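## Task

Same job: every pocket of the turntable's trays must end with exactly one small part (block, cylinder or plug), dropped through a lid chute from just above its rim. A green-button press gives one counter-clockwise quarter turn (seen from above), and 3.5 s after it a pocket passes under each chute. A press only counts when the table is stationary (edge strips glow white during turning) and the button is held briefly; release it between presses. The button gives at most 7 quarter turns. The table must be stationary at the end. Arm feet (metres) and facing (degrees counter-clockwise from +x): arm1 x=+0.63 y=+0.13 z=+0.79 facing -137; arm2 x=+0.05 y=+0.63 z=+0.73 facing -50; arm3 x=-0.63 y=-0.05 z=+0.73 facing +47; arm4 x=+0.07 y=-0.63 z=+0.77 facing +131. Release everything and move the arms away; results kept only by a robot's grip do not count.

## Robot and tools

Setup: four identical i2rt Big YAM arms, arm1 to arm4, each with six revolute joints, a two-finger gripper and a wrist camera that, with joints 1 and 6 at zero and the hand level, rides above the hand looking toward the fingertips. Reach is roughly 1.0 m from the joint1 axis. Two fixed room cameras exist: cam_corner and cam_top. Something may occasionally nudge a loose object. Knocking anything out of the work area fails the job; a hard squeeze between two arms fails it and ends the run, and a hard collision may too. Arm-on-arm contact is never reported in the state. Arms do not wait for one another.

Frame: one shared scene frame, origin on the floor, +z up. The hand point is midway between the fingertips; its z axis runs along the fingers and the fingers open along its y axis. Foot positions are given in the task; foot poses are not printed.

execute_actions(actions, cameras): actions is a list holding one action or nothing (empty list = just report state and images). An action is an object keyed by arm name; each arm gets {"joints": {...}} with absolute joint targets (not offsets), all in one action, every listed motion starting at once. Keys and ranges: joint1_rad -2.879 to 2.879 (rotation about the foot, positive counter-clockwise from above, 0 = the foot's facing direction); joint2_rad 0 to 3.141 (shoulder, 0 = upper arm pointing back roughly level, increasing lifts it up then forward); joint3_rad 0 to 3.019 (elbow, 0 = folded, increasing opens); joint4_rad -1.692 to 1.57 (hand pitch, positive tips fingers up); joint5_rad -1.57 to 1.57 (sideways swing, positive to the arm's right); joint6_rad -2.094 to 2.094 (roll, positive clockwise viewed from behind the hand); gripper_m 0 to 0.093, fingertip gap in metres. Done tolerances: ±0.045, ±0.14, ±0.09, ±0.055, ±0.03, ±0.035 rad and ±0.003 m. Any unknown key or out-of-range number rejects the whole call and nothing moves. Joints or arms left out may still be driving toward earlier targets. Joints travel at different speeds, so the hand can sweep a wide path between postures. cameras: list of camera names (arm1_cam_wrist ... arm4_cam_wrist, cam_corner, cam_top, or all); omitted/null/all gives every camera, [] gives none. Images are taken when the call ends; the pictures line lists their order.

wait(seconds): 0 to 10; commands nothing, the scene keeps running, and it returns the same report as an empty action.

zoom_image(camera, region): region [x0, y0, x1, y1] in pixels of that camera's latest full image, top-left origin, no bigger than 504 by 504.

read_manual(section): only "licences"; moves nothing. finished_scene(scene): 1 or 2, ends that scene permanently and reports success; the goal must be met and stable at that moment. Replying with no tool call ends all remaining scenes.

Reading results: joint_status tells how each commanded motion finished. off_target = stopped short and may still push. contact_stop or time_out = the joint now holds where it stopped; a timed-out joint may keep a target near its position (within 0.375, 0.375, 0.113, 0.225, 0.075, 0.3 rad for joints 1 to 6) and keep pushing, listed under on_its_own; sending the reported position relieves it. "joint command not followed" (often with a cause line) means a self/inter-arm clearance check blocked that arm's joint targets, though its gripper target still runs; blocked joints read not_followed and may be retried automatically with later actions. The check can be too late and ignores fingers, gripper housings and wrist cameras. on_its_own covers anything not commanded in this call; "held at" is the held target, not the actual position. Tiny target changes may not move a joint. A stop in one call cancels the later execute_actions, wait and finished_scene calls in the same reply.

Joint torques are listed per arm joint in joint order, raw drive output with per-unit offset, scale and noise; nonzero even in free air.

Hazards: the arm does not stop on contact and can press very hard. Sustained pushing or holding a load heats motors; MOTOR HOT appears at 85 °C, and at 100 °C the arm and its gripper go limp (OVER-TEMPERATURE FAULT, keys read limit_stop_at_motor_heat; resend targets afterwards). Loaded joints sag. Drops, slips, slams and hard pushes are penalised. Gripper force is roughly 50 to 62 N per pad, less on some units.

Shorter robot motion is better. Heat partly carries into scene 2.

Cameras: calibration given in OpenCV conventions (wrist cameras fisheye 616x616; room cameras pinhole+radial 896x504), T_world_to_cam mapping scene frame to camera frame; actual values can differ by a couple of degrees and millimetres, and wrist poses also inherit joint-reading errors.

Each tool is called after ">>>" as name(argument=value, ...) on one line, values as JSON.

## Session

>>> execute_actions(actions=[])

Scene clock: 0.00 s.
Joint torques (N m, as the arm reports them, + toward a larger angle): no reading
arm1.joint_positions: joint1_rad=-0.830 joint2_rad=+0.447 joint3_rad=+1.452 joint4_rad=-1.527 joint5_rad=+0.017 joint6_rad=+0.006 gripper_m=+0.095
arm1.joint_status: not commanded
arm1.hand: x=+0.5059 y=+0.1524 z=+1.3430 quat_wxyz=(+0.020, -0.864, +0.043, +0.502) (m; scene frame)
arm2.joint_positions: joint1_rad=+0.793 joint2_rad=+0.441 joint3_rad=+1.456 joint4_rad=-1.519 joint5_rad=-0.012 joint6_rad=-0.014 gripper_m=+0.094
arm2.joint_status: not commanded
arm2.hand: x=+0.1819 y=+0.6199 z=+1.2887 quat_wxyz=(-0.504, -0.027, -0.863, +0.018) (m; scene frame)
arm3.joint_positions: joint1_rad=-0.113 joint2_rad=+0.435 joint3_rad=+1.465 joint4_rad=-1.533 joint5_rad=-0.004 joint6_rad=+0.004 gripper_m=+0.094
arm3.joint_status: not commanded
arm3.hand: x=-0.5411 y=+0.0263 z=+1.2882 quat_wxyz=(-0.479, +0.293, -0.808, -0.178) (m; scene frame)
arm4.joint_positions: joint1_rad=-0.761 joint2_rad=+0.439 joint3_rad=+1.477 joint4_rad=-1.525 joint5_rad=-0.008 joint6_rad=-0.005 gripper_m=+0.094
arm4.joint_status: not commanded
arm4.hand: x=+0.0729 y=-0.5075 z=+1.3364 quat_wxyz=(-0.372, +0.597, -0.617, -0.354) (m; scene frame)
pictures: arm1_cam_wrist, arm2_cam_wrist, arm3_cam_wrist, arm4_cam_wrist, cam_corner, cam_top
camera_calibration (this result's frames):
arm1_cam_wrist: T_world_to_cam=[[0.114441, 0.993379, -0.0100924, -0.200617], [0.90827, -0.108741, -0.404006, 0.101746], [-0.402429, 0.0370682, -0.914701, 1.54825], [0, 0, 0, 1]] pos_world=[0.553608, 0.152961, 1.45527]
arm2_cam_wrist: T_world_to_cam=[[-0.0629522, -0.997943, -0.0121405, 0.649717], [-0.906415, 0.0622609, -0.417774, 0.668385], [0.417671, -0.0152954, -0.90847, 1.22805], [0, 0, 0, 1]] pos_world=[0.133817, 0.62555, 1.40276]
arm3_cam_wrist: T_world_to_cam=[[0.637402, -0.770529, 0.00187421, 0.363173], [-0.694573, -0.575619, -0.431546, 0.202035], [0.333598, 0.273767, -0.902089, 1.46285], [0, 0, 0, 1]] pos_world=[-0.579161, -0.00434774, 1.40613]
arm4_cam_wrist: T_world_to_cam=[[0.998594, -0.0530082, 0.000992585, -0.105614], [-0.0473869, -0.900781, -0.431681, 0.127795], [0.0237767, 0.431027, -0.902026, 1.54553], [0, 0, 0, 1]] pos_world=[0.0747741, -0.556647, 1.44938]
Images, in order (width x height): arm1_cam_wrist 616x616, arm2_cam_wrist 616x616, arm3_cam_wrist 616x616, arm4_cam_wrist 616x616, cam_corner 896x504, cam_top 896x504.

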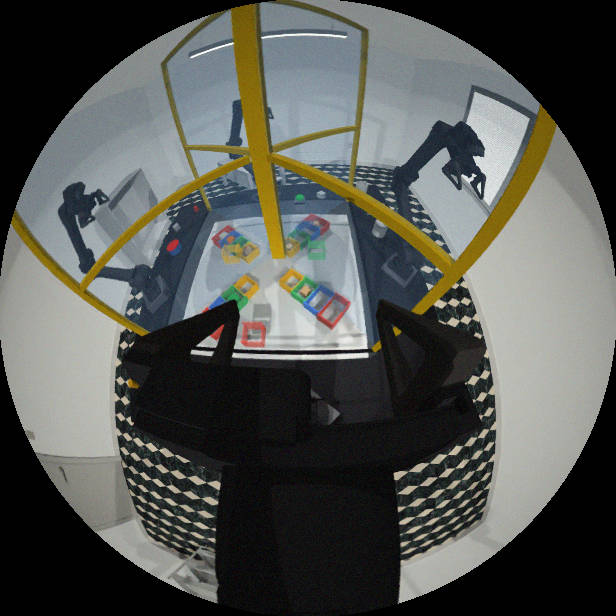

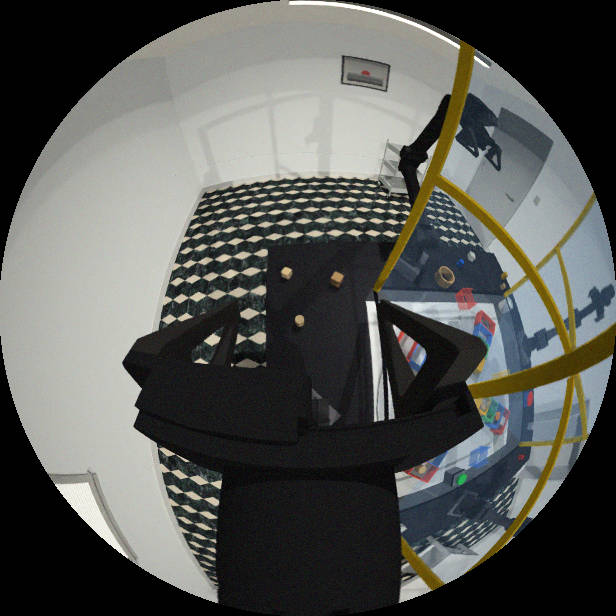

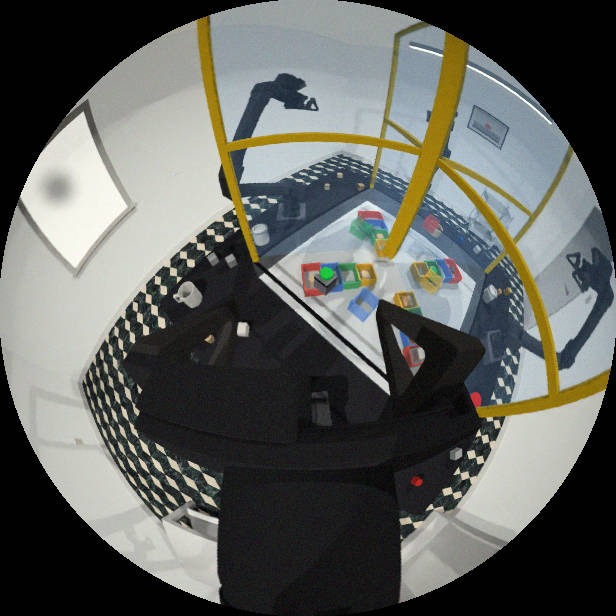

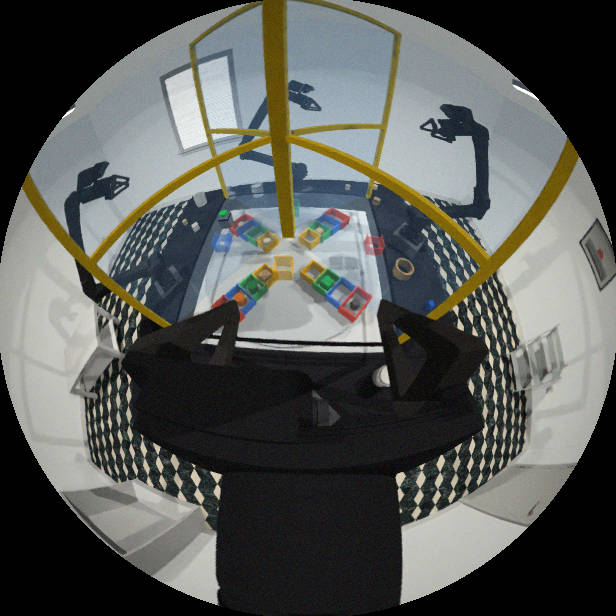

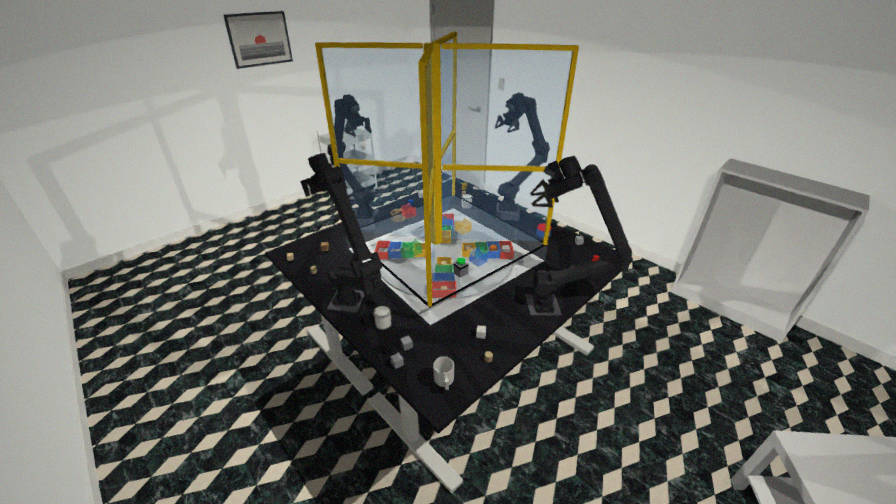

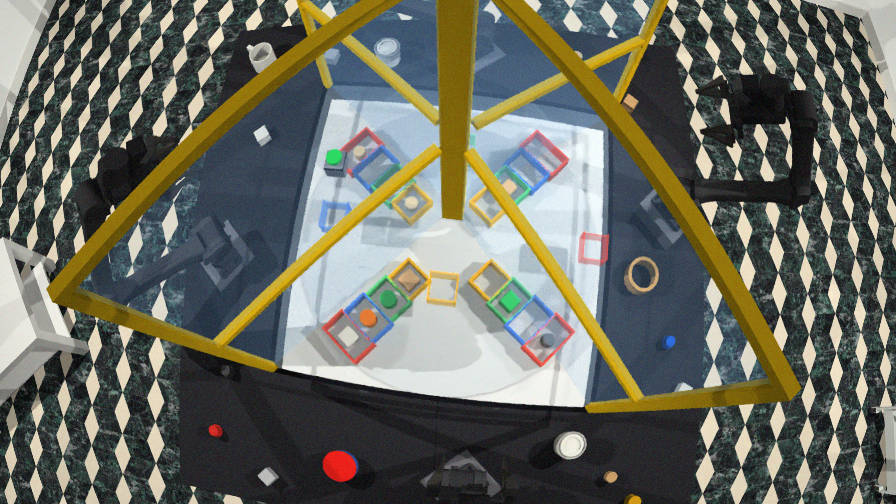

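>>> execute_actions(actions=[{"arm1":{"joints":{"joint1_rad":-0.28}},"arm2":{"joints":{"joint1_rad":-0.7}},"arm3":{"joints":{"joint1_rad":-0.45}},"arm4":{"joints":{"joint1_rad":-0.6}}}], cameras=[])

>>> execute_actions(actions=[{"arm1":{"joints":{"joint2_rad":0.85,"joint3_rad":0.95,"joint4_rad":-1.6}},"arm2":{"joints":{"joint2_rad":0.99,"joint3_rad":1.15,"joint4_rad":-1.6}},"arm3":{"joints":{"joint2_rad":0.99,"joint3_rad":1.15,"joint4_rad":-1.6}},"arm4":{"joints":{"joint2_rad":1.15,"joint3_rad":1.25,"joint4_rad":-1.6}}}])

Scene clock: 13.70 s.
Joint torques (N m, as the arm reports them, + toward a larger angle): arm1=[-0.05  7.35  7.83  1.97  0.11  0.1 ] | arm2=[ 0.22  3.97  8.17  1.73  0.16 -0.02] | arm3=[ 0.58  6.67  6.65  2.33 -0.03  0.  ] | arm4=[ 0.72  4.07  6.94  1.96  0.08 -0.11]
arm1.joint_positions: joint1_rad=-0.289 joint2_rad=+0.447 joint3_rad=+1.452 joint4_rad=-1.527 joint5_rad=+0.017 joint6_rad=+0.006 gripper_m=+0.095
arm1.joint_status: all done
arm1.hand: x=+0.5172 y=+0.0852 z=+1.3437 quat_wxyz=(-0.114, -0.842, -0.190, +0.492) (m; scene frame)
arm2.joint_positions: joint1_rad=-0.693 joint2_rad=+0.441 joint3_rad=+1.456 joint4_rad=-1.519 joint5_rad=-0.012 joint6_rad=-0.014 gripper_m=+0.094
arm2.joint_status: all done
arm2.hand: x=+0.0590 y=+0.5033 z=+1.2896 quat_wxyz=(-0.357, -0.600, -0.618, +0.360) (m; scene frame)
arm3.joint_positions: joint1_rad=-0.441 joint2_rad=+0.435 joint3_rad=+1.465 joint4_rad=-1.533 joint5_rad=-0.004 joint6_rad=+0.004 gripper_m=+0.094
arm3.joint_status: all done
arm3.hand: x=-0.5212 y=-0.0071 z=+1.2881 quat_wxyz=(-0.502, +0.157, -0.845, -0.098) (m; scene frame)
arm4.joint_positions: joint1_rad=-0.602 joint2_rad=+0.439 joint3_rad=+1.477 joint4_rad=-1.525 joint5_rad=-0.008 joint6_rad=-0.005 gripper_m=+0.094
arm4.joint_status: all done
arm4.hand: x=+0.0540 y=-0.5083 z=+1.3363 quat_wxyz=(-0.342, +0.644, -0.568, -0.383) (m; scene frame)
pictures: none
No camera images: the call's "cameras" was empty. Leave "cameras" out to get every camera's image.

Scene clock: 15.13 s.
Joint torques (N m, as the arm reports them, + toward a larger angle): arm1=[ 0.09 -1.81 10.91 -0.12  0.11  0.1 ] | arm2=[-0.06 -6.   10.61  0.07  0.14 -0.03] | arm3=[ 0.54 -5.33  9.25  0.32 -0.04  0.01] | arm4=[ 1.11 -8.09  8.52 -0.28  0.08 -0.06]
arm1.joint_positions: joint1_rad=-0.289 joint2_rad=+0.845 joint3_rad=+0.934 joint4_rad=-1.588 joint5_rad=+0.017 joint6_rad=+0.006 gripper_m=+0.095
arm1.joint_status: all done
arm1.hand: x=+0.4337 y=+0.0406 z=+1.0370 quat_wxyz=(-0.005, -0.973, -0.226, +0.040) (m; scene frame)
arm2.joint_positions: joint1_rad=-0.693 joint2_rad=+1.005 joint3_rad=+1.139 joint4_rad=-1.594 joint5_rad=-0.012 joint6_rad=-0.014 gripper_m=+0.094
arm2.joint_status: all done
arm2.hand: x=+0.0566 y=+0.3473 z=+1.0237 quat_wxyz=(-0.039, -0.700, -0.712, +0.038) (m; scene frame)
arm3.joint_positions: joint1_rad=-0.441 joint2_rad=+0.992 joint3_rad=+1.131 joint4_rad=-1.589 joint5_rad=-0.004 joint6_rad=+0.004 gripper_m=+0.094
arm3.joint_status: all done
arm3.hand: x=-0.3708 y=+0.0525 z=+1.0223 quat_wxyz=(-0.062, +0.182, -0.981, -0.015) (m; scene frame)
arm4.joint_positions: joint1_rad=-0.602 joint2_rad=+1.155 joint3_rad=+1.240 joint4_rad=-1.588 joint5_rad=-0.008 joint6_rad=-0.005 gripper_m=+0.094
arm4.joint_status: all done
arm4.hand: x=+0.0318 y=-0.3024 z=+1.0597 quat_wxyz=(-0.019, +0.748, -0.664, -0.024) (m; scene frame)
pictures: arm1_cam_wrist, arm2_cam_wrist, arm3_cam_wrist, arm4_cam_wrist, cam_corner, cam_top
camera_calibration (this result's frames):
arm1_cam_wrist: T_world_to_cam=[[-0.429605, 0.902698, 0.024006, 0.119878], [0.772544, 0.353639, 0.527366, -0.894147], [0.467562, 0.245105, -0.849299, 0.789956], [0, 0, 0, 1]] pos_world=[0.372915, 0.0143694, 1.13957]
arm2_cam_wrist: T_world_to_cam=[[-0.999925, -0.00531545, -0.011021, 0.0737199], [-0.0100616, 0.869744, 0.493401, -0.802856], [0.00696277, 0.493475, -0.869732, 0.842386], [0, 0, 0, 1]] pos_world=[0.059771, 0.282975, 1.12959]
arm3_cam_wrist: T_world_to_cam=[[0.361062, -0.932528, 0.00503937, 0.178111], [-0.818915, -0.314478, 0.480086, -0.771092], [-0.446109, -0.177468, -0.877207, 0.86816], [0, 0, 0, 1]] pos_world=[-0.308474, 0.0776721, 1.13085]
arm4_cam_wrist: T_world_to_cam=[[0.99438, 0.105545, 0.00829646, -0.0130744], [0.0843642, -0.837291, 0.540209, -0.8237], [0.0639629, -0.536473, -0.84149, 0.850548], [0, 0, 0, 1]] pos_world=[0.0280882, -0.232, 1.16081]
Images, in order (width x height): arm1_cam_wrist 616x616, arm2_cam_wrist 616x616, arm3_cam_wrist 616x616, arm4_cam_wrist 616x616, cam_corner 896x504, cam_top 896x504.

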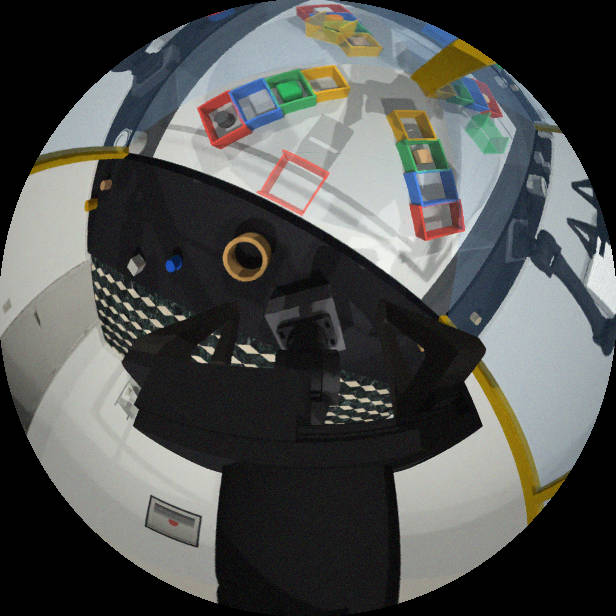

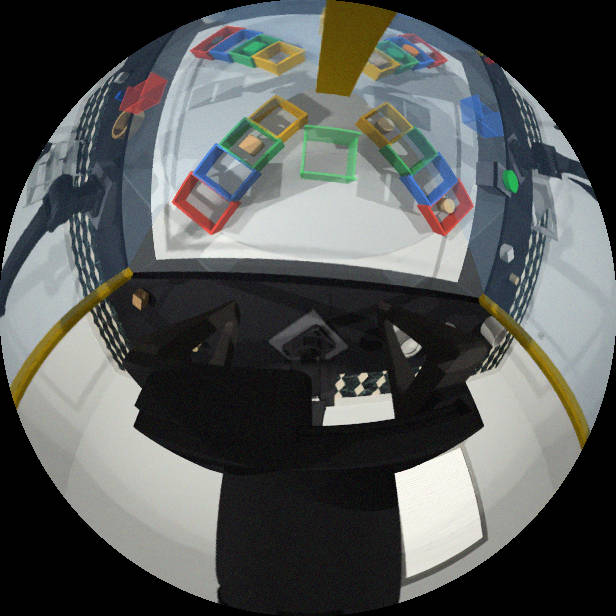

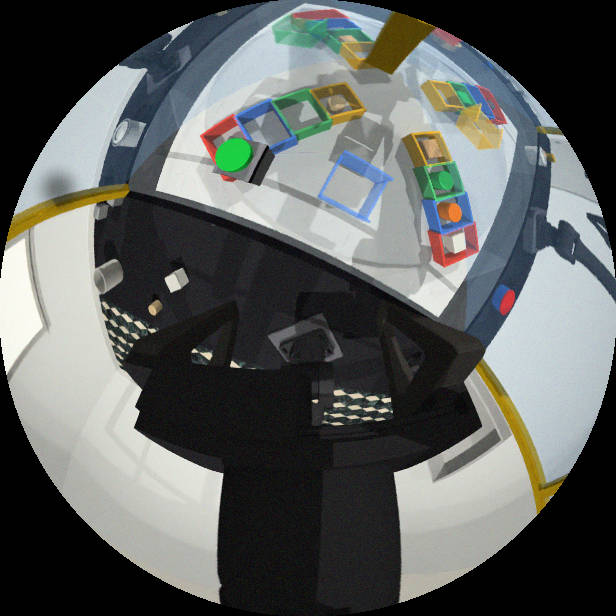

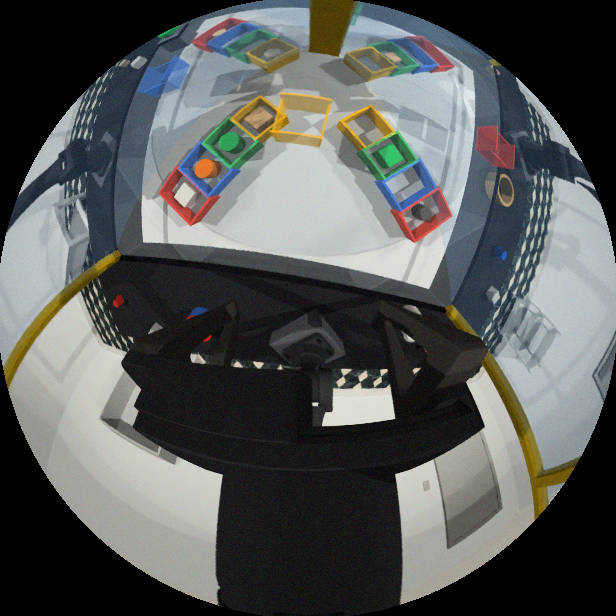

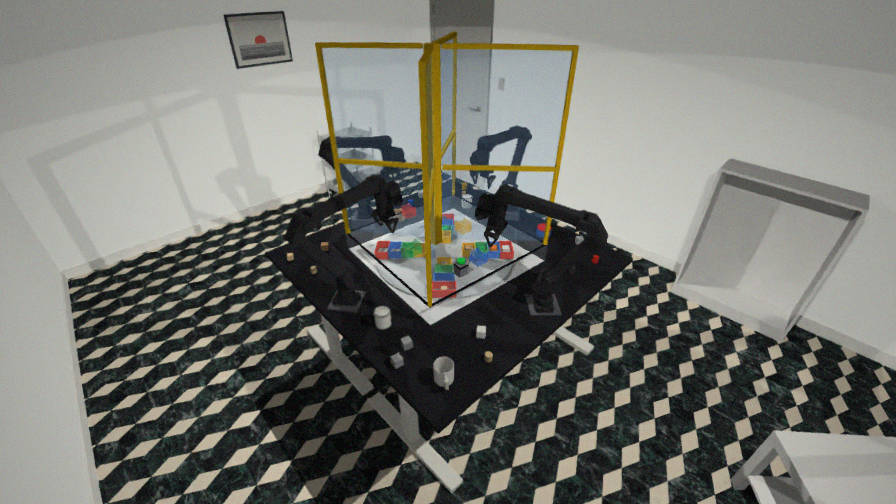

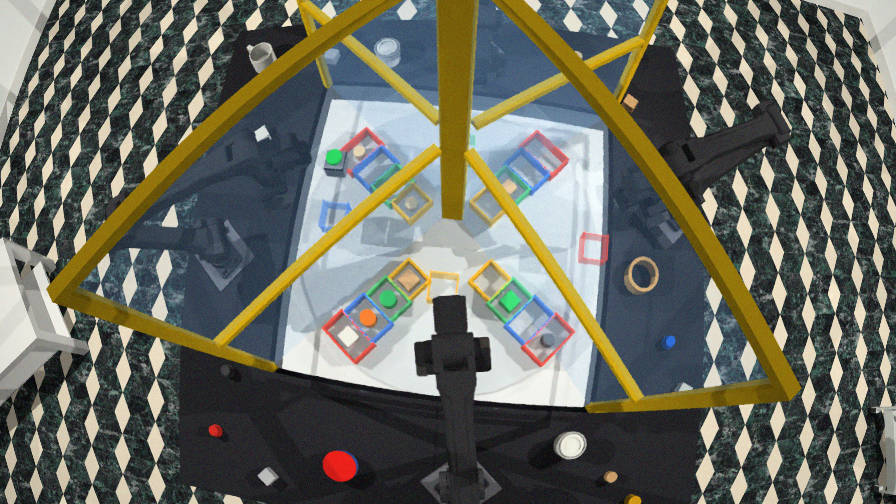

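>>> execute_actions(actions=[{"arm1":{"joints":{"joint1_rad":0.75}},"arm2":{"joints":{"joint1_rad":0.94}},"arm3":{"joints":{"joint1_rad":0.505}},"arm4":{"joints":{"joint2_rad":0.72,"joint3_rad":0.9,"joint4_rad":-1.66}}}], cameras=[])

>>> execute_actions(actions=[{"arm1":{"joints":{"joint2_rad":1.385,"joint3_rad":0.8,"joint4_rad":-0.955}},"arm2":{"joints":{"joint2_rad":1.288,"joint3_rad":0.868,"joint4_rad":-1.14}},"arm3":{"joints":{"joint2_rad":1.411,"joint3_rad":0.986,"joint4_rad":-1.135}},"arm4":{"joints":{"joint1_rad":-2.25}}}])

Scene clock: 38.20 s.
Joint torques (N m, as the arm reports them, + toward a larger angle): arm1=[-0.2  -1.71 10.84 -0.12  0.12  0.11] | arm2=[ 0.96 -6.19 10.59  0.1   0.14 -0.02] | arm3=[ 2.12 -5.1   9.45  0.35 -0.02 -0.03] | arm4=[ 0.84 -0.96  7.52  0.01  0.09 -0.07]
arm1.joint_positions: joint1_rad=+0.742 joint2_rad=+0.845 joint3_rad=+0.934 joint4_rad=-1.588 joint5_rad=+0.017 joint6_rad=+0.006 gripper_m=+0.095
arm1.joint_status: all done
arm1.hand: x=+0.6114 y=-0.0827 z=+1.0376 quat_wxyz=(-0.021, -0.735, -0.677, +0.037) (m; scene frame)
arm2.joint_positions: joint1_rad=+0.936 joint2_rad=+1.005 joint3_rad=+1.139 joint4_rad=-1.594 joint5_rad=-0.012 joint6_rad=-0.014 gripper_m=+0.094
arm2.joint_status: all done
arm2.hand: x=+0.3355 y=+0.6482 z=+1.0216 quat_wxyz=(-0.051, +0.038, -0.998, -0.009) (m; scene frame)
arm3.joint_positions: joint1_rad=+0.499 joint2_rad=+0.992 joint3_rad=+1.131 joint4_rad=-1.589 joint5_rad=-0.004 joint6_rad=+0.004 gripper_m=+0.094
arm3.joint_status: all done
arm3.hand: x=-0.5596 y=+0.2211 z=+1.0225 quat_wxyz=(-0.050, +0.607, -0.792, -0.040) (m; scene frame)
arm4.joint_positions: joint1_rad=-0.602 joint2_rad=+0.714 joint3_rad=+0.904 joint4_rad=-1.652 joint5_rad=-0.008 joint6_rad=-0.005 gripper_m=+0.094
arm4.joint_status: all done
arm4.hand: x=+0.0486 y=-0.4480 z=+1.0264 quat_wxyz=(-0.033, +0.747, -0.663, -0.038) (m; scene frame)
pictures: none
No camera images: the call's "cameras" was empty. Leave "cameras" out to get every camera's image.

Scene clock: 40.03 s.
Joint torques (N m, as the arm reports them, + toward a larger angle): arm1=[-0.18 -9.88  8.23  0.98  0.11  0.11] | arm2=[ 0.74 -9.67  9.26  0.38  0.15 -0.02] | arm3=[  1.87 -11.81   7.51   1.08  -0.01   0.01] | arm4=[ 0.52 -1.    7.62  0.11  0.1  -0.08]
arm1.joint_positions: joint1_rad=+0.742 joint2_rad=+1.386 joint3_rad=+0.798 joint4_rad=-0.970 joint5_rad=+0.017 joint6_rad=+0.006 gripper_m=+0.095
arm1.joint_status: all done
arm1.hand: x=+0.6014 y=-0.2054 z=+0.8490 quat_wxyz=(-0.001, -0.735, -0.678, +0.016) (m; scene frame)
arm2.joint_positions: joint1_rad=+0.936 joint2_rad=+1.309 joint3_rad=+0.860 joint4_rad=-1.148 joint5_rad=-0.012 joint6_rad=-0.014 gripper_m=+0.094
arm2.joint_status: all done
arm2.hand: x=+0.3786 y=+0.6515 z=+0.8299 quat_wxyz=(+0.018, +0.037, -0.999, -0.007) (m; scene frame)
arm3.joint_positions: joint1_rad=+0.499 joint2_rad=+1.420 joint3_rad=+0.981 joint4_rad=-1.148 joint5_rad=-0.004 joint6_rad=+0.004 gripper_m=+0.094
arm3.joint_status: all done
arm3.hand: x=-0.5347 y=+0.3134 z=+0.8364 quat_wxyz=(+0.005, +0.608, -0.794, +0.002) (m; scene frame)
arm4.joint_positions: joint1_rad=-2.247 joint2_rad=+0.714 joint3_rad=+0.904 joint4_rad=-1.652 joint5_rad=-0.008 joint6_rad=-0.005 gripper_m=+0.094
arm4.joint_status: all done
arm4.hand: x=+0.2515 y=-0.6204 z=+1.0286 quat_wxyz=(-0.056, +0.023, -0.998, -0.002) (m; scene frame)
pictures: arm1_cam_wrist, arm2_cam_wrist, arm3_cam_wrist, arm4_cam_wrist, cam_corner, cam_top
camera_calibration (this result's frames):
arm1_cam_wrist: T_world_to_cam=[[-0.994955, 0.0931446, 0.0372606, 0.580907], [0.0976246, 0.813427, 0.573416, -0.376342], [0.0231018, 0.574161, -0.818416, 0.920789], [0, 0, 0, 1]] pos_world=[0.593445, -0.276664, 0.947744]
arm2_cam_wrist: T_world_to_cam=[[0.0609568, -0.99783, -0.0248923, 0.651634], [-0.786566, -0.0633741, 0.614246, -0.166989], [-0.61449, -0.0178631, -0.788722, 1.02269], [0, 0, 0, 1]] pos_world=[0.457362, 0.657905, 0.925409]
arm3_cam_wrist: T_world_to_cam=[[0.966273, -0.257296, 0.0107327, 0.588731], [-0.212916, -0.774772, 0.595312, -0.362148], [-0.144856, -0.577519, -0.803423, 0.902987], [0, 0, 0, 1]] pos_world=[-0.515179, 0.392388, 0.934752]
arm4_cam_wrist: T_world_to_cam=[[0.0314071, -0.999461, 0.00951619, -0.642323], [-0.868013, -0.0225536, 0.496029, -0.301257], [-0.495547, -0.023839, -0.868254, 1.12598], [0, 0, 0, 1]] pos_world=[0.316652, -0.62193, 1.13318]
Images, in order (width x height): arm1_cam_wrist 616x616, arm2_cam_wrist 616x616, arm3_cam_wrist 616x616, arm4_cam_wrist 616x616, cam_corner 896x504, cam_top 896x504.

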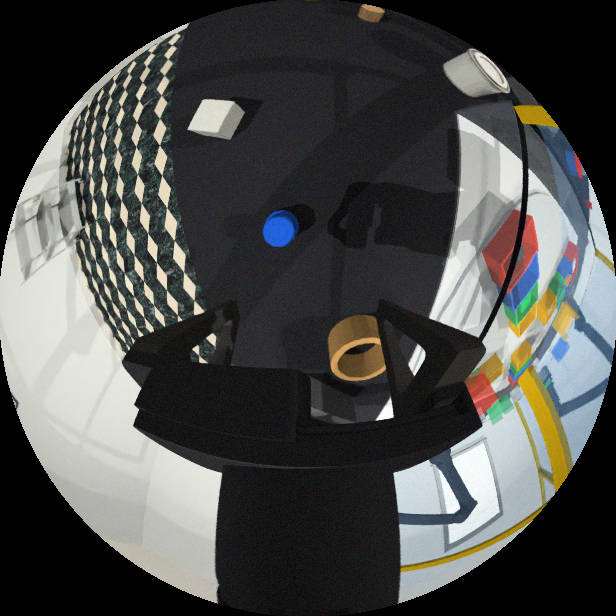

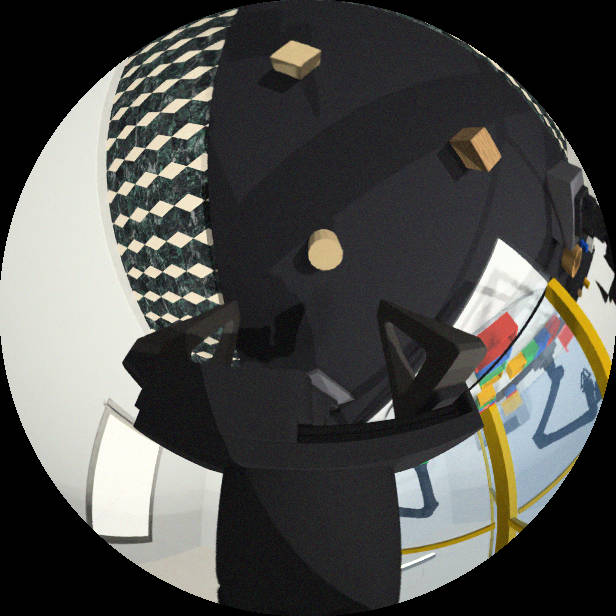

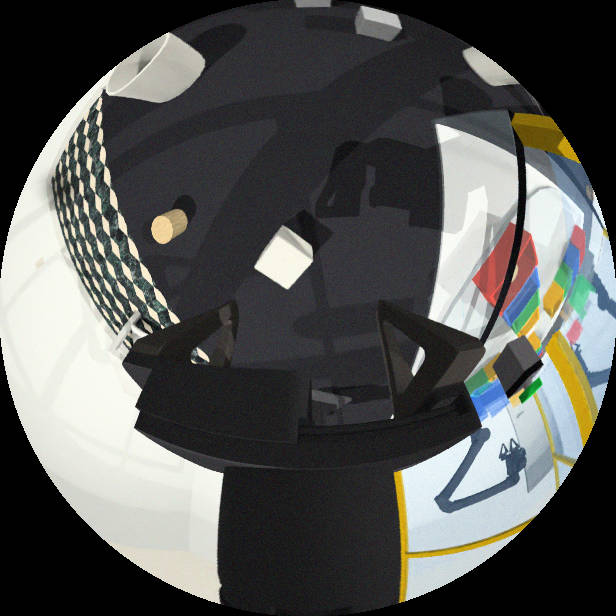

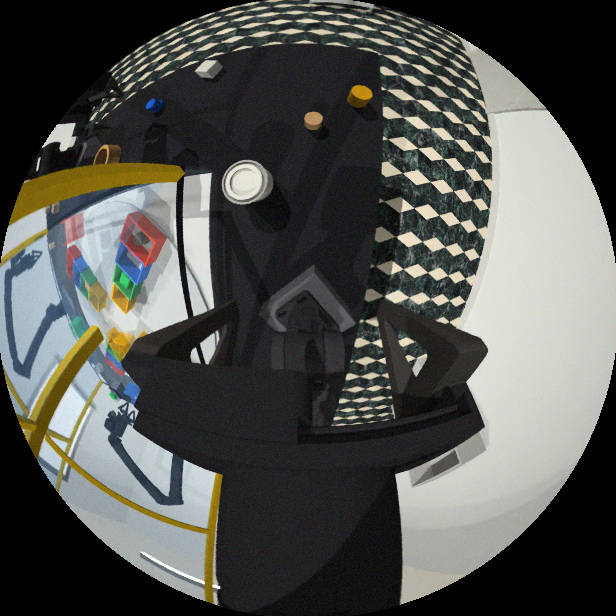

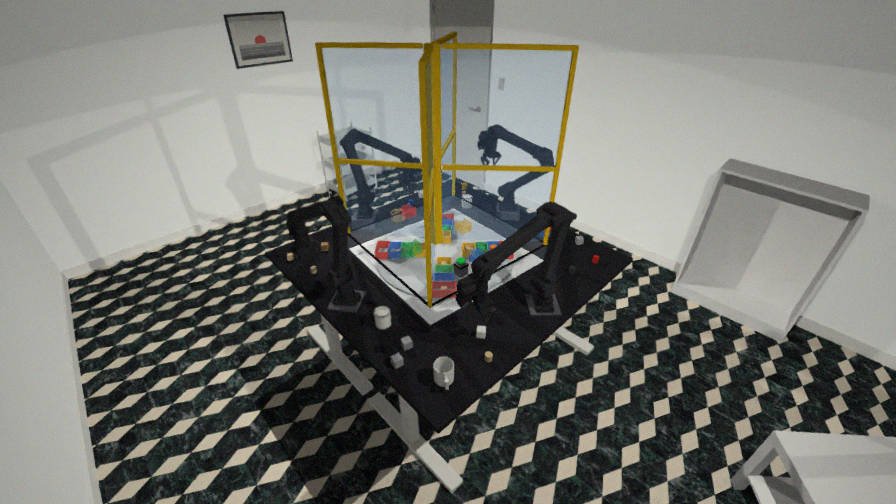

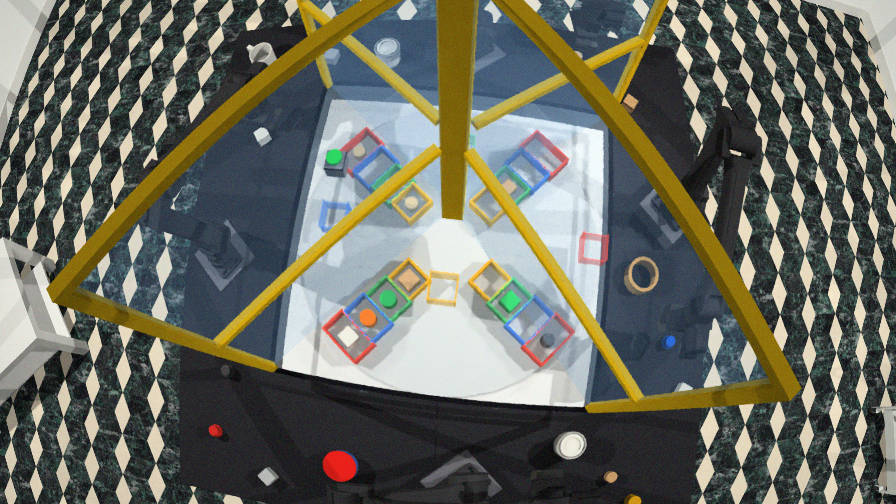

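>>> execute_actions(actions=[{"arm1":{"joints":{"joint1_rad":0.797}},"arm2":{"joints":{"joint1_rad":0.9}},"arm3":{"joints":{"joint1_rad":0.565,"joint6_rad":0.6}},"arm4":{"joints":{"joint1_rad":-2.31,"joint2_rad":1.61,"joint3_rad":1.13,"joint4_rad":-1.04}}}], cameras=[])

>>> execute_actions(actions=[{"arm1":{"joints":{"joint2_rad":1.665,"joint3_rad":0.786,"joint4_rad":-0.67}},"arm2":{"joints":{"joint2_rad":1.465,"joint3_rad":0.756,"joint4_rad":-0.84}},"arm3":{"joints":{"joint2_rad":1.578,"joint3_rad":0.888,"joint4_rad":-0.86}}}], cameras=["arm1_cam_wrist","arm2_cam_wrist","arm3_cam_wrist","arm4_cam_wrist"])

Scene clock: 58.47 s.
Joint torques (N m, as the arm reports them, + toward a larger angle): arm1=[-0.37 -9.85  8.25  0.96  0.12  0.11] | arm2=[-0.02 -9.55  9.26  0.46  0.15 -0.03] | arm3=[  1.65 -11.41   7.51   1.13   0.03   0.12] | arm4=[  0.23 -13.8    8.46   0.73   0.08  -0.08]
arm1.joint_positions: joint1_rad=+0.791 joint2_rad=+1.386 joint3_rad=+0.798 joint4_rad=-0.970 joint5_rad=+0.017 joint6_rad=+0.006 gripper_m=+0.095
arm1.joint_status: all done
arm1.hand: x=+0.6181 y=-0.2064 z=+0.8489 quat_wxyz=(-0.001, -0.718, -0.696, +0.016) (m; scene frame)
arm2.joint_positions: joint1_rad=+0.907 joint2_rad=+1.309 joint3_rad=+0.860 joint4_rad=-1.148 joint5_rad=-0.012 joint6_rad=-0.014 gripper_m=+0.094
arm2.joint_status: all done
arm2.hand: x=+0.3791 y=+0.6418 z=+0.8299 quat_wxyz=(+0.018, +0.023, -1.000, -0.007) (m; scene frame)
arm3.joint_positions: joint1_rad=+0.562 joint2_rad=+1.420 joint3_rad=+0.981 joint4_rad=-1.148 joint5_rad=-0.004 joint6_rad=+0.590 gripper_m=+0.094
arm3.joint_status: all done
arm3.hand: x=-0.5579 y=+0.3187 z=+0.8363 quat_wxyz=(+0.003, +0.383, -0.924, +0.004) (m; scene frame)
arm4.joint_positions: joint1_rad=-2.307 joint2_rad=+1.619 joint3_rad=+1.105 joint4_rad=-1.055 joint5_rad=-0.008 joint6_rad=-0.005 gripper_m=+0.094
arm4.joint_status: all done
arm4.hand: x=+0.5118 y=-0.6379 z=+0.8443 quat_wxyz=(-0.004, -0.008, -1.000, -0.001) (m; scene frame)
pictures: none
No camera images: the call's "cameras" was empty. Leave "cameras" out to get every camera's image.

Scene clock: 59.53 s.
Joint torques (N m, as the arm reports them, + toward a larger angle): arm1=[ -0.32 -13.3    6.57   0.84   0.12   0.11] | arm2=[ 0.14 -9.64  7.18  0.57  0.15 -0.02] | arm3=[  1.53 -12.39   6.73   1.06   0.04   0.12] | arm4=[  0.29 -13.6    8.48   0.73   0.11  -0.11]
arm1.joint_positions: joint1_rad=+0.791 joint2_rad=+1.675 joint3_rad=+0.781 joint4_rad=-0.686 joint5_rad=+0.017 joint6_rad=+0.006 gripper_m=+0.095
arm1.joint_status: all done
arm1.hand: x=+0.6169 y=-0.2333 z=+0.7480 quat_wxyz=(+0.007, -0.718, -0.696, +0.008) (m; scene frame)
arm2.joint_positions: joint1_rad=+0.907 joint2_rad=+1.474 joint3_rad=+0.755 joint4_rad=-0.848 joint5_rad=-0.012 joint6_rad=-0.014 gripper_m=+0.094
arm2.joint_status: all done
arm2.hand: x=+0.3923 y=+0.6424 z=+0.7440 quat_wxyz=(+0.004, +0.023, -1.000, -0.008) (m; scene frame)
arm3.joint_positions: joint1_rad=+0.562 joint2_rad=+1.585 joint3_rad=+0.880 joint4_rad=-0.873 joint5_rad=-0.004 joint6_rad=+0.591 gripper_m=+0.094
arm3.joint_status: all done
arm3.hand: x=-0.5555 y=+0.3292 z=+0.7440 quat_wxyz=(+0.001, +0.382, -0.924, +0.000) (m; scene frame)
arm4.joint_positions: joint1_rad=-2.307 joint2_rad=+1.619 joint3_rad=+1.105 joint4_rad=-1.055 joint5_rad=-0.008 joint6_rad=-0.005 gripper_m=+0.094
arm4.joint_status: not commanded
arm4.hand: x=+0.5118 y=-0.6379 z=+0.8443 quat_wxyz=(-0.004, -0.008, -1.000, -0.001) (m; scene frame)
pictures: arm1_cam_wrist, arm2_cam_wrist, arm3_cam_wrist, arm4_cam_wrist
camera_calibration (this result's frames):
arm1_cam_wrist: T_world_to_cam=[[-0.998328, 0.0433465, 0.0382328, 0.592454], [0.0575724, 0.80422, 0.591536, -0.288284], [-0.00510659, 0.592748, -0.805372, 0.865776], [0, 0, 0, 1]] pos_world=[0.612482, -0.307024, 0.845151]
arm2_cam_wrist: T_world_to_cam=[[0.0318856, -0.999189, -0.0245903, 0.651688], [-0.805973, -0.0402542, 0.590582, -0.0936084], [-0.591093, 0.000988095, -0.806603, 0.95514], [0, 0, 0, 1]] pos_world=[0.468351, 0.646447, 0.841728]
arm3_cam_wrist: T_world_to_cam=[[0.708531, -0.70557, 0.0124269, 0.617096], [-0.57536, -0.567399, 0.589082, -0.564329], [-0.408588, -0.424533, -0.807977, 0.641436], [0, 0, 0, 1]] pos_world=[-0.499841, 0.387515, 0.843034]
arm4_cam_wrist: T_world_to_cam=[[-0.0284784, -0.999544, 0.0100124, -0.636057], [-0.810629, 0.0289544, 0.584844, -0.0558879], [-0.584867, 0.00853907, -0.811084, 1.11264], [0, 0, 0, 1]] pos_world=[0.587329, -0.64365, 0.9415]
Images, in order (width x height): arm1_cam_wrist 616x616, arm2_cam_wrist 616x616, arm3_cam_wrist 616x616, arm4_cam_wrist 616x616.

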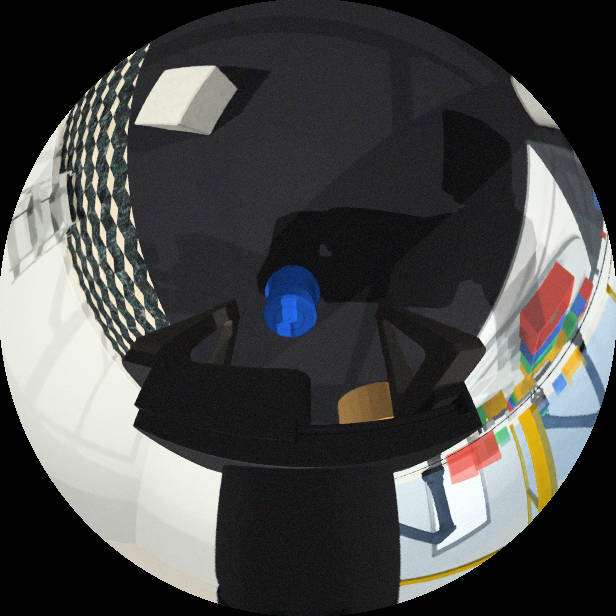

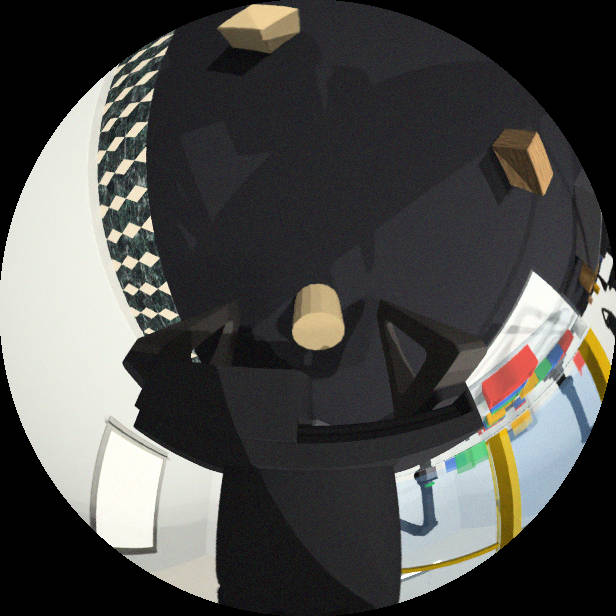

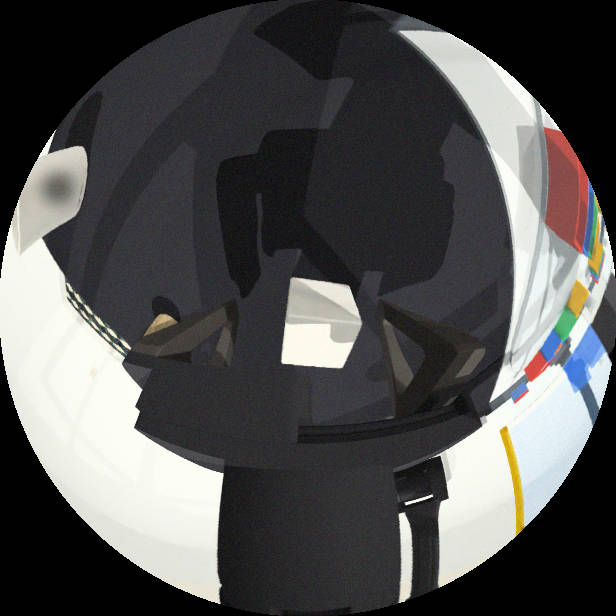

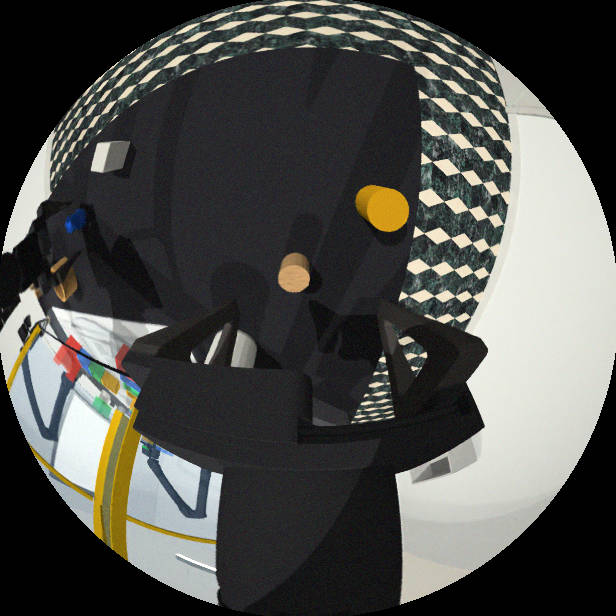

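>>> execute_actions(actions=[{"arm1":{"joints":{"joint2_rad":1.71,"joint4_rad":-0.63,"joint1_rad":0.815}},"arm3":{"joints":{"joint6_rad":0.77}},"arm4":{"joints":{"joint1_rad":-2.28,"joint2_rad":1.752,"joint3_rad":0.972,"joint4_rad":-0.77}}}], cameras=[])

>>> execute_actions(actions=[{"arm1":{"joints":{"gripper_m":0.01}},"arm2":{"joints":{"gripper_m":0.01}},"arm3":{"joints":{"gripper_m":0.01}},"arm4":{"joints":{"gripper_m":0.01}}}], cameras=["arm1_cam_wrist","arm2_cam_wrist","arm3_cam_wrist","arm4_cam_wrist"])

Scene clock: 69.00 s.
Joint torques (N m, as the arm reports them, + toward a larger angle): arm1=[ -0.09 -12.04   6.51   0.95   0.12   0.11] | arm2=[ 0.05 -9.8   7.29  0.53  0.14 -0.04] | arm3=[  1.79 -12.4    6.51   1.01   0.04   0.08] | arm4=[  1.22 -14.83   6.17   0.67   0.15  -0.12]
arm1.joint_positions: joint1_rad=+0.805 joint2_rad=+1.700 joint3_rad=+0.781 joint4_rad=-0.645 joint5_rad=+0.017 joint6_rad=+0.006 gripper_m=+0.095
arm1.joint_status: all done
arm1.hand: x=+0.6217 y=-0.2392 z=+0.7396 quat_wxyz=(+0.001, -0.714, -0.700, +0.014) (m; scene frame)
arm2.joint_positions: joint1_rad=+0.907 joint2_rad=+1.474 joint3_rad=+0.755 joint4_rad=-0.848 joint5_rad=-0.012 joint6_rad=-0.014 gripper_m=+0.094
arm2.joint_status: not commanded
arm2.hand: x=+0.3923 y=+0.6424 z=+0.7440 quat_wxyz=(+0.004, +0.023, -1.000, -0.008) (m; scene frame)
arm3.joint_positions: joint1_rad=+0.562 joint2_rad=+1.585 joint3_rad=+0.880 joint4_rad=-0.873 joint5_rad=-0.004 joint6_rad=+0.760 gripper_m=+0.094
arm3.joint_status: all done
arm3.hand: x=-0.5555 y=+0.3292 z=+0.7440 quat_wxyz=(+0.001, +0.303, -0.953, +0.000) (m; scene frame)
arm4.joint_positions: joint1_rad=-2.283 joint2_rad=+1.774 joint3_rad=+0.958 joint4_rad=-0.785 joint5_rad=-0.008 joint6_rad=-0.006 gripper_m=+0.094
arm4.joint_status: all done
arm4.hand: x=+0.4908 y=-0.6278 z=+0.7364 quat_wxyz=(+0.012, +0.005, -1.000, -0.001) (m; scene frame)
pictures: none
No camera images: the call's "cameras" was empty. Leave "cameras" out to get every camera's image.

Scene clock: 69.70 s.
Joint torques (N m, as the arm reports them, + toward a larger angle): arm1=[ -0.01 -12.01   6.48   0.95   0.12   0.11] | arm2=[ 0.07 -9.48  7.28  0.48  0.15 -0.01] | arm3=[  1.13 -12.82   6.56   1.04   0.02   0.12] | arm4=[  0.88 -14.96   6.18   0.78   0.13  -0.07]
arm1.joint_positions: joint1_rad=+0.805 joint2_rad=+1.700 joint3_rad=+0.781 joint4_rad=-0.645 joint5_rad=+0.017 joint6_rad=+0.006 gripper_m=+0.029
arm1.joint_status: gripper_m off_target (ended at +0.029, target +0.010)
arm1.hand: x=+0.6217 y=-0.2392 z=+0.7396 quat_wxyz=(+0.001, -0.714, -0.700, +0.014) (m; scene frame)
arm2.joint_positions: joint1_rad=+0.907 joint2_rad=+1.474 joint3_rad=+0.755 joint4_rad=-0.848 joint5_rad=-0.012 joint6_rad=-0.014 gripper_m=+0.031
arm2.joint_status: gripper_m off_target (ended at +0.031, target +0.010)
arm2.hand: x=+0.3923 y=+0.6424 z=+0.7440 quat_wxyz=(+0.004, +0.023, -1.000, -0.008) (m; scene frame)
arm3.joint_positions: joint1_rad=+0.562 joint2_rad=+1.585 joint3_rad=+0.880 joint4_rad=-0.872 joint5_rad=-0.004 joint6_rad=+0.761 gripper_m=+0.039
arm3.joint_status: gripper_m off_target (ended at +0.039, target +0.010)
arm3.hand: x=-0.5554 y=+0.3295 z=+0.7440 quat_wxyz=(+0.001, +0.302, -0.953, +0.000) (m; scene frame)
arm4.joint_positions: joint1_rad=-2.283 joint2_rad=+1.774 joint3_rad=+0.958 joint4_rad=-0.785 joint5_rad=-0.008 joint6_rad=-0.006 gripper_m=+0.031
arm4.joint_status: gripper_m off_target (ended at +0.031, target +0.010)
arm4.hand: x=+0.4908 y=-0.6278 z=+0.7364 quat_wxyz=(+0.012, +0.005, -1.000, -0.001) (m; scene frame)
pictures: arm1_cam_wrist, arm2_cam_wrist, arm3_cam_wrist, arm4_cam_wrist
camera_calibration (this result's frames):
arm1_cam_wrist: T_world_to_cam=[[-0.998806, 0.0305605, 0.0381039, 0.595127], [0.0469821, 0.814477, 0.578291, -0.259976], [-0.0133619, 0.579391, -0.81494, 0.871526], [0, 0, 0, 1]] pos_world=[0.618276, -0.311397, 0.837907]
arm2_cam_wrist: T_world_to_cam=[[0.0318856, -0.999189, -0.0245903, 0.651688], [-0.805973, -0.0402542, 0.590582, -0.0936084], [-0.591093, 0.000988095, -0.806603, 0.95514], [0, 0, 0, 1]] pos_world=[0.468351, 0.646447, 0.841728]
arm3_cam_wrist: T_world_to_cam=[[0.578827, -0.815357, 0.012332, 0.581397], [-0.663615, -0.462208, 0.5882, -0.647129], [-0.473893, -0.34865, -0.808622, 0.580803], [0, 0, 0, 1]] pos_world=[-0.490735, 0.377435, 0.843122]
arm4_cam_wrist: T_world_to_cam=[[-0.00319781, -0.999949, 0.00960033, -0.637784], [-0.792553, 0.00838862, 0.609746, -0.0501677], [-0.609795, -0.00565891, -0.792539, 1.00243], [0, 0, 0, 1]] pos_world=[0.569476, -0.631658, 0.831176]
Images, in order (width x height): arm1_cam_wrist 616x616, arm2_cam_wrist 616x616, arm3_cam_wrist 616x616, arm4_cam_wrist 616x616.

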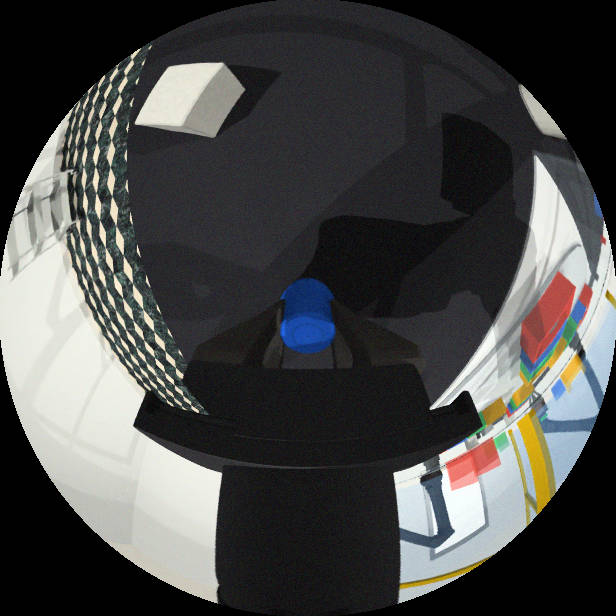

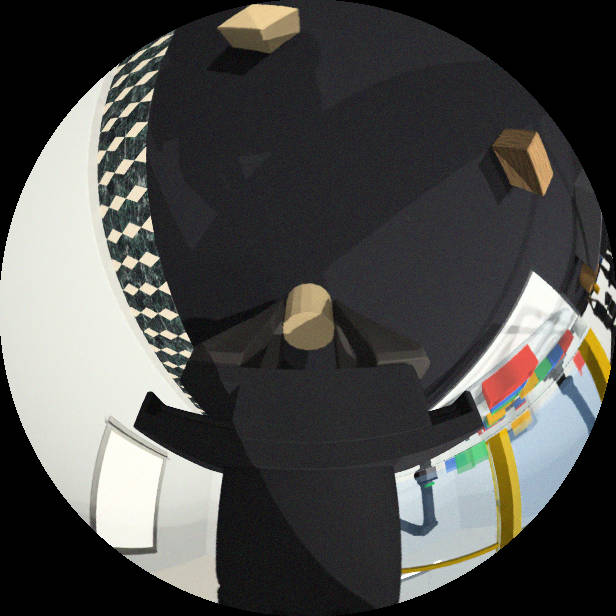

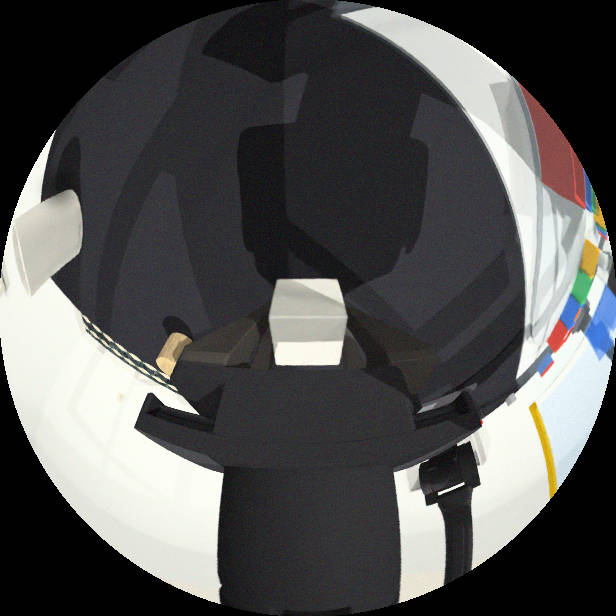

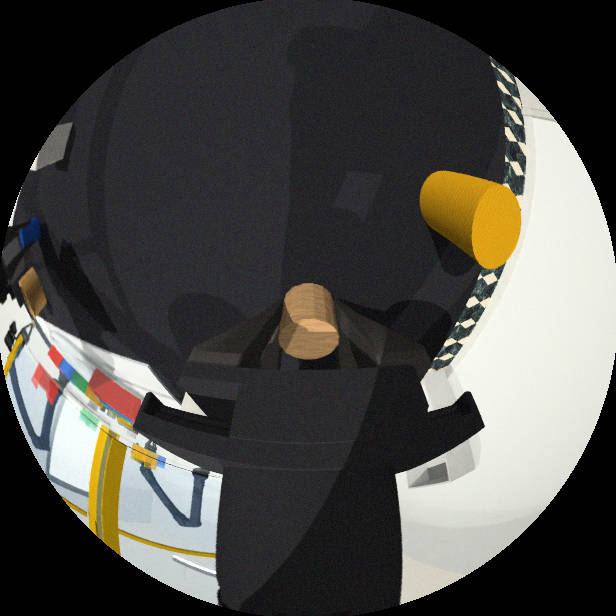

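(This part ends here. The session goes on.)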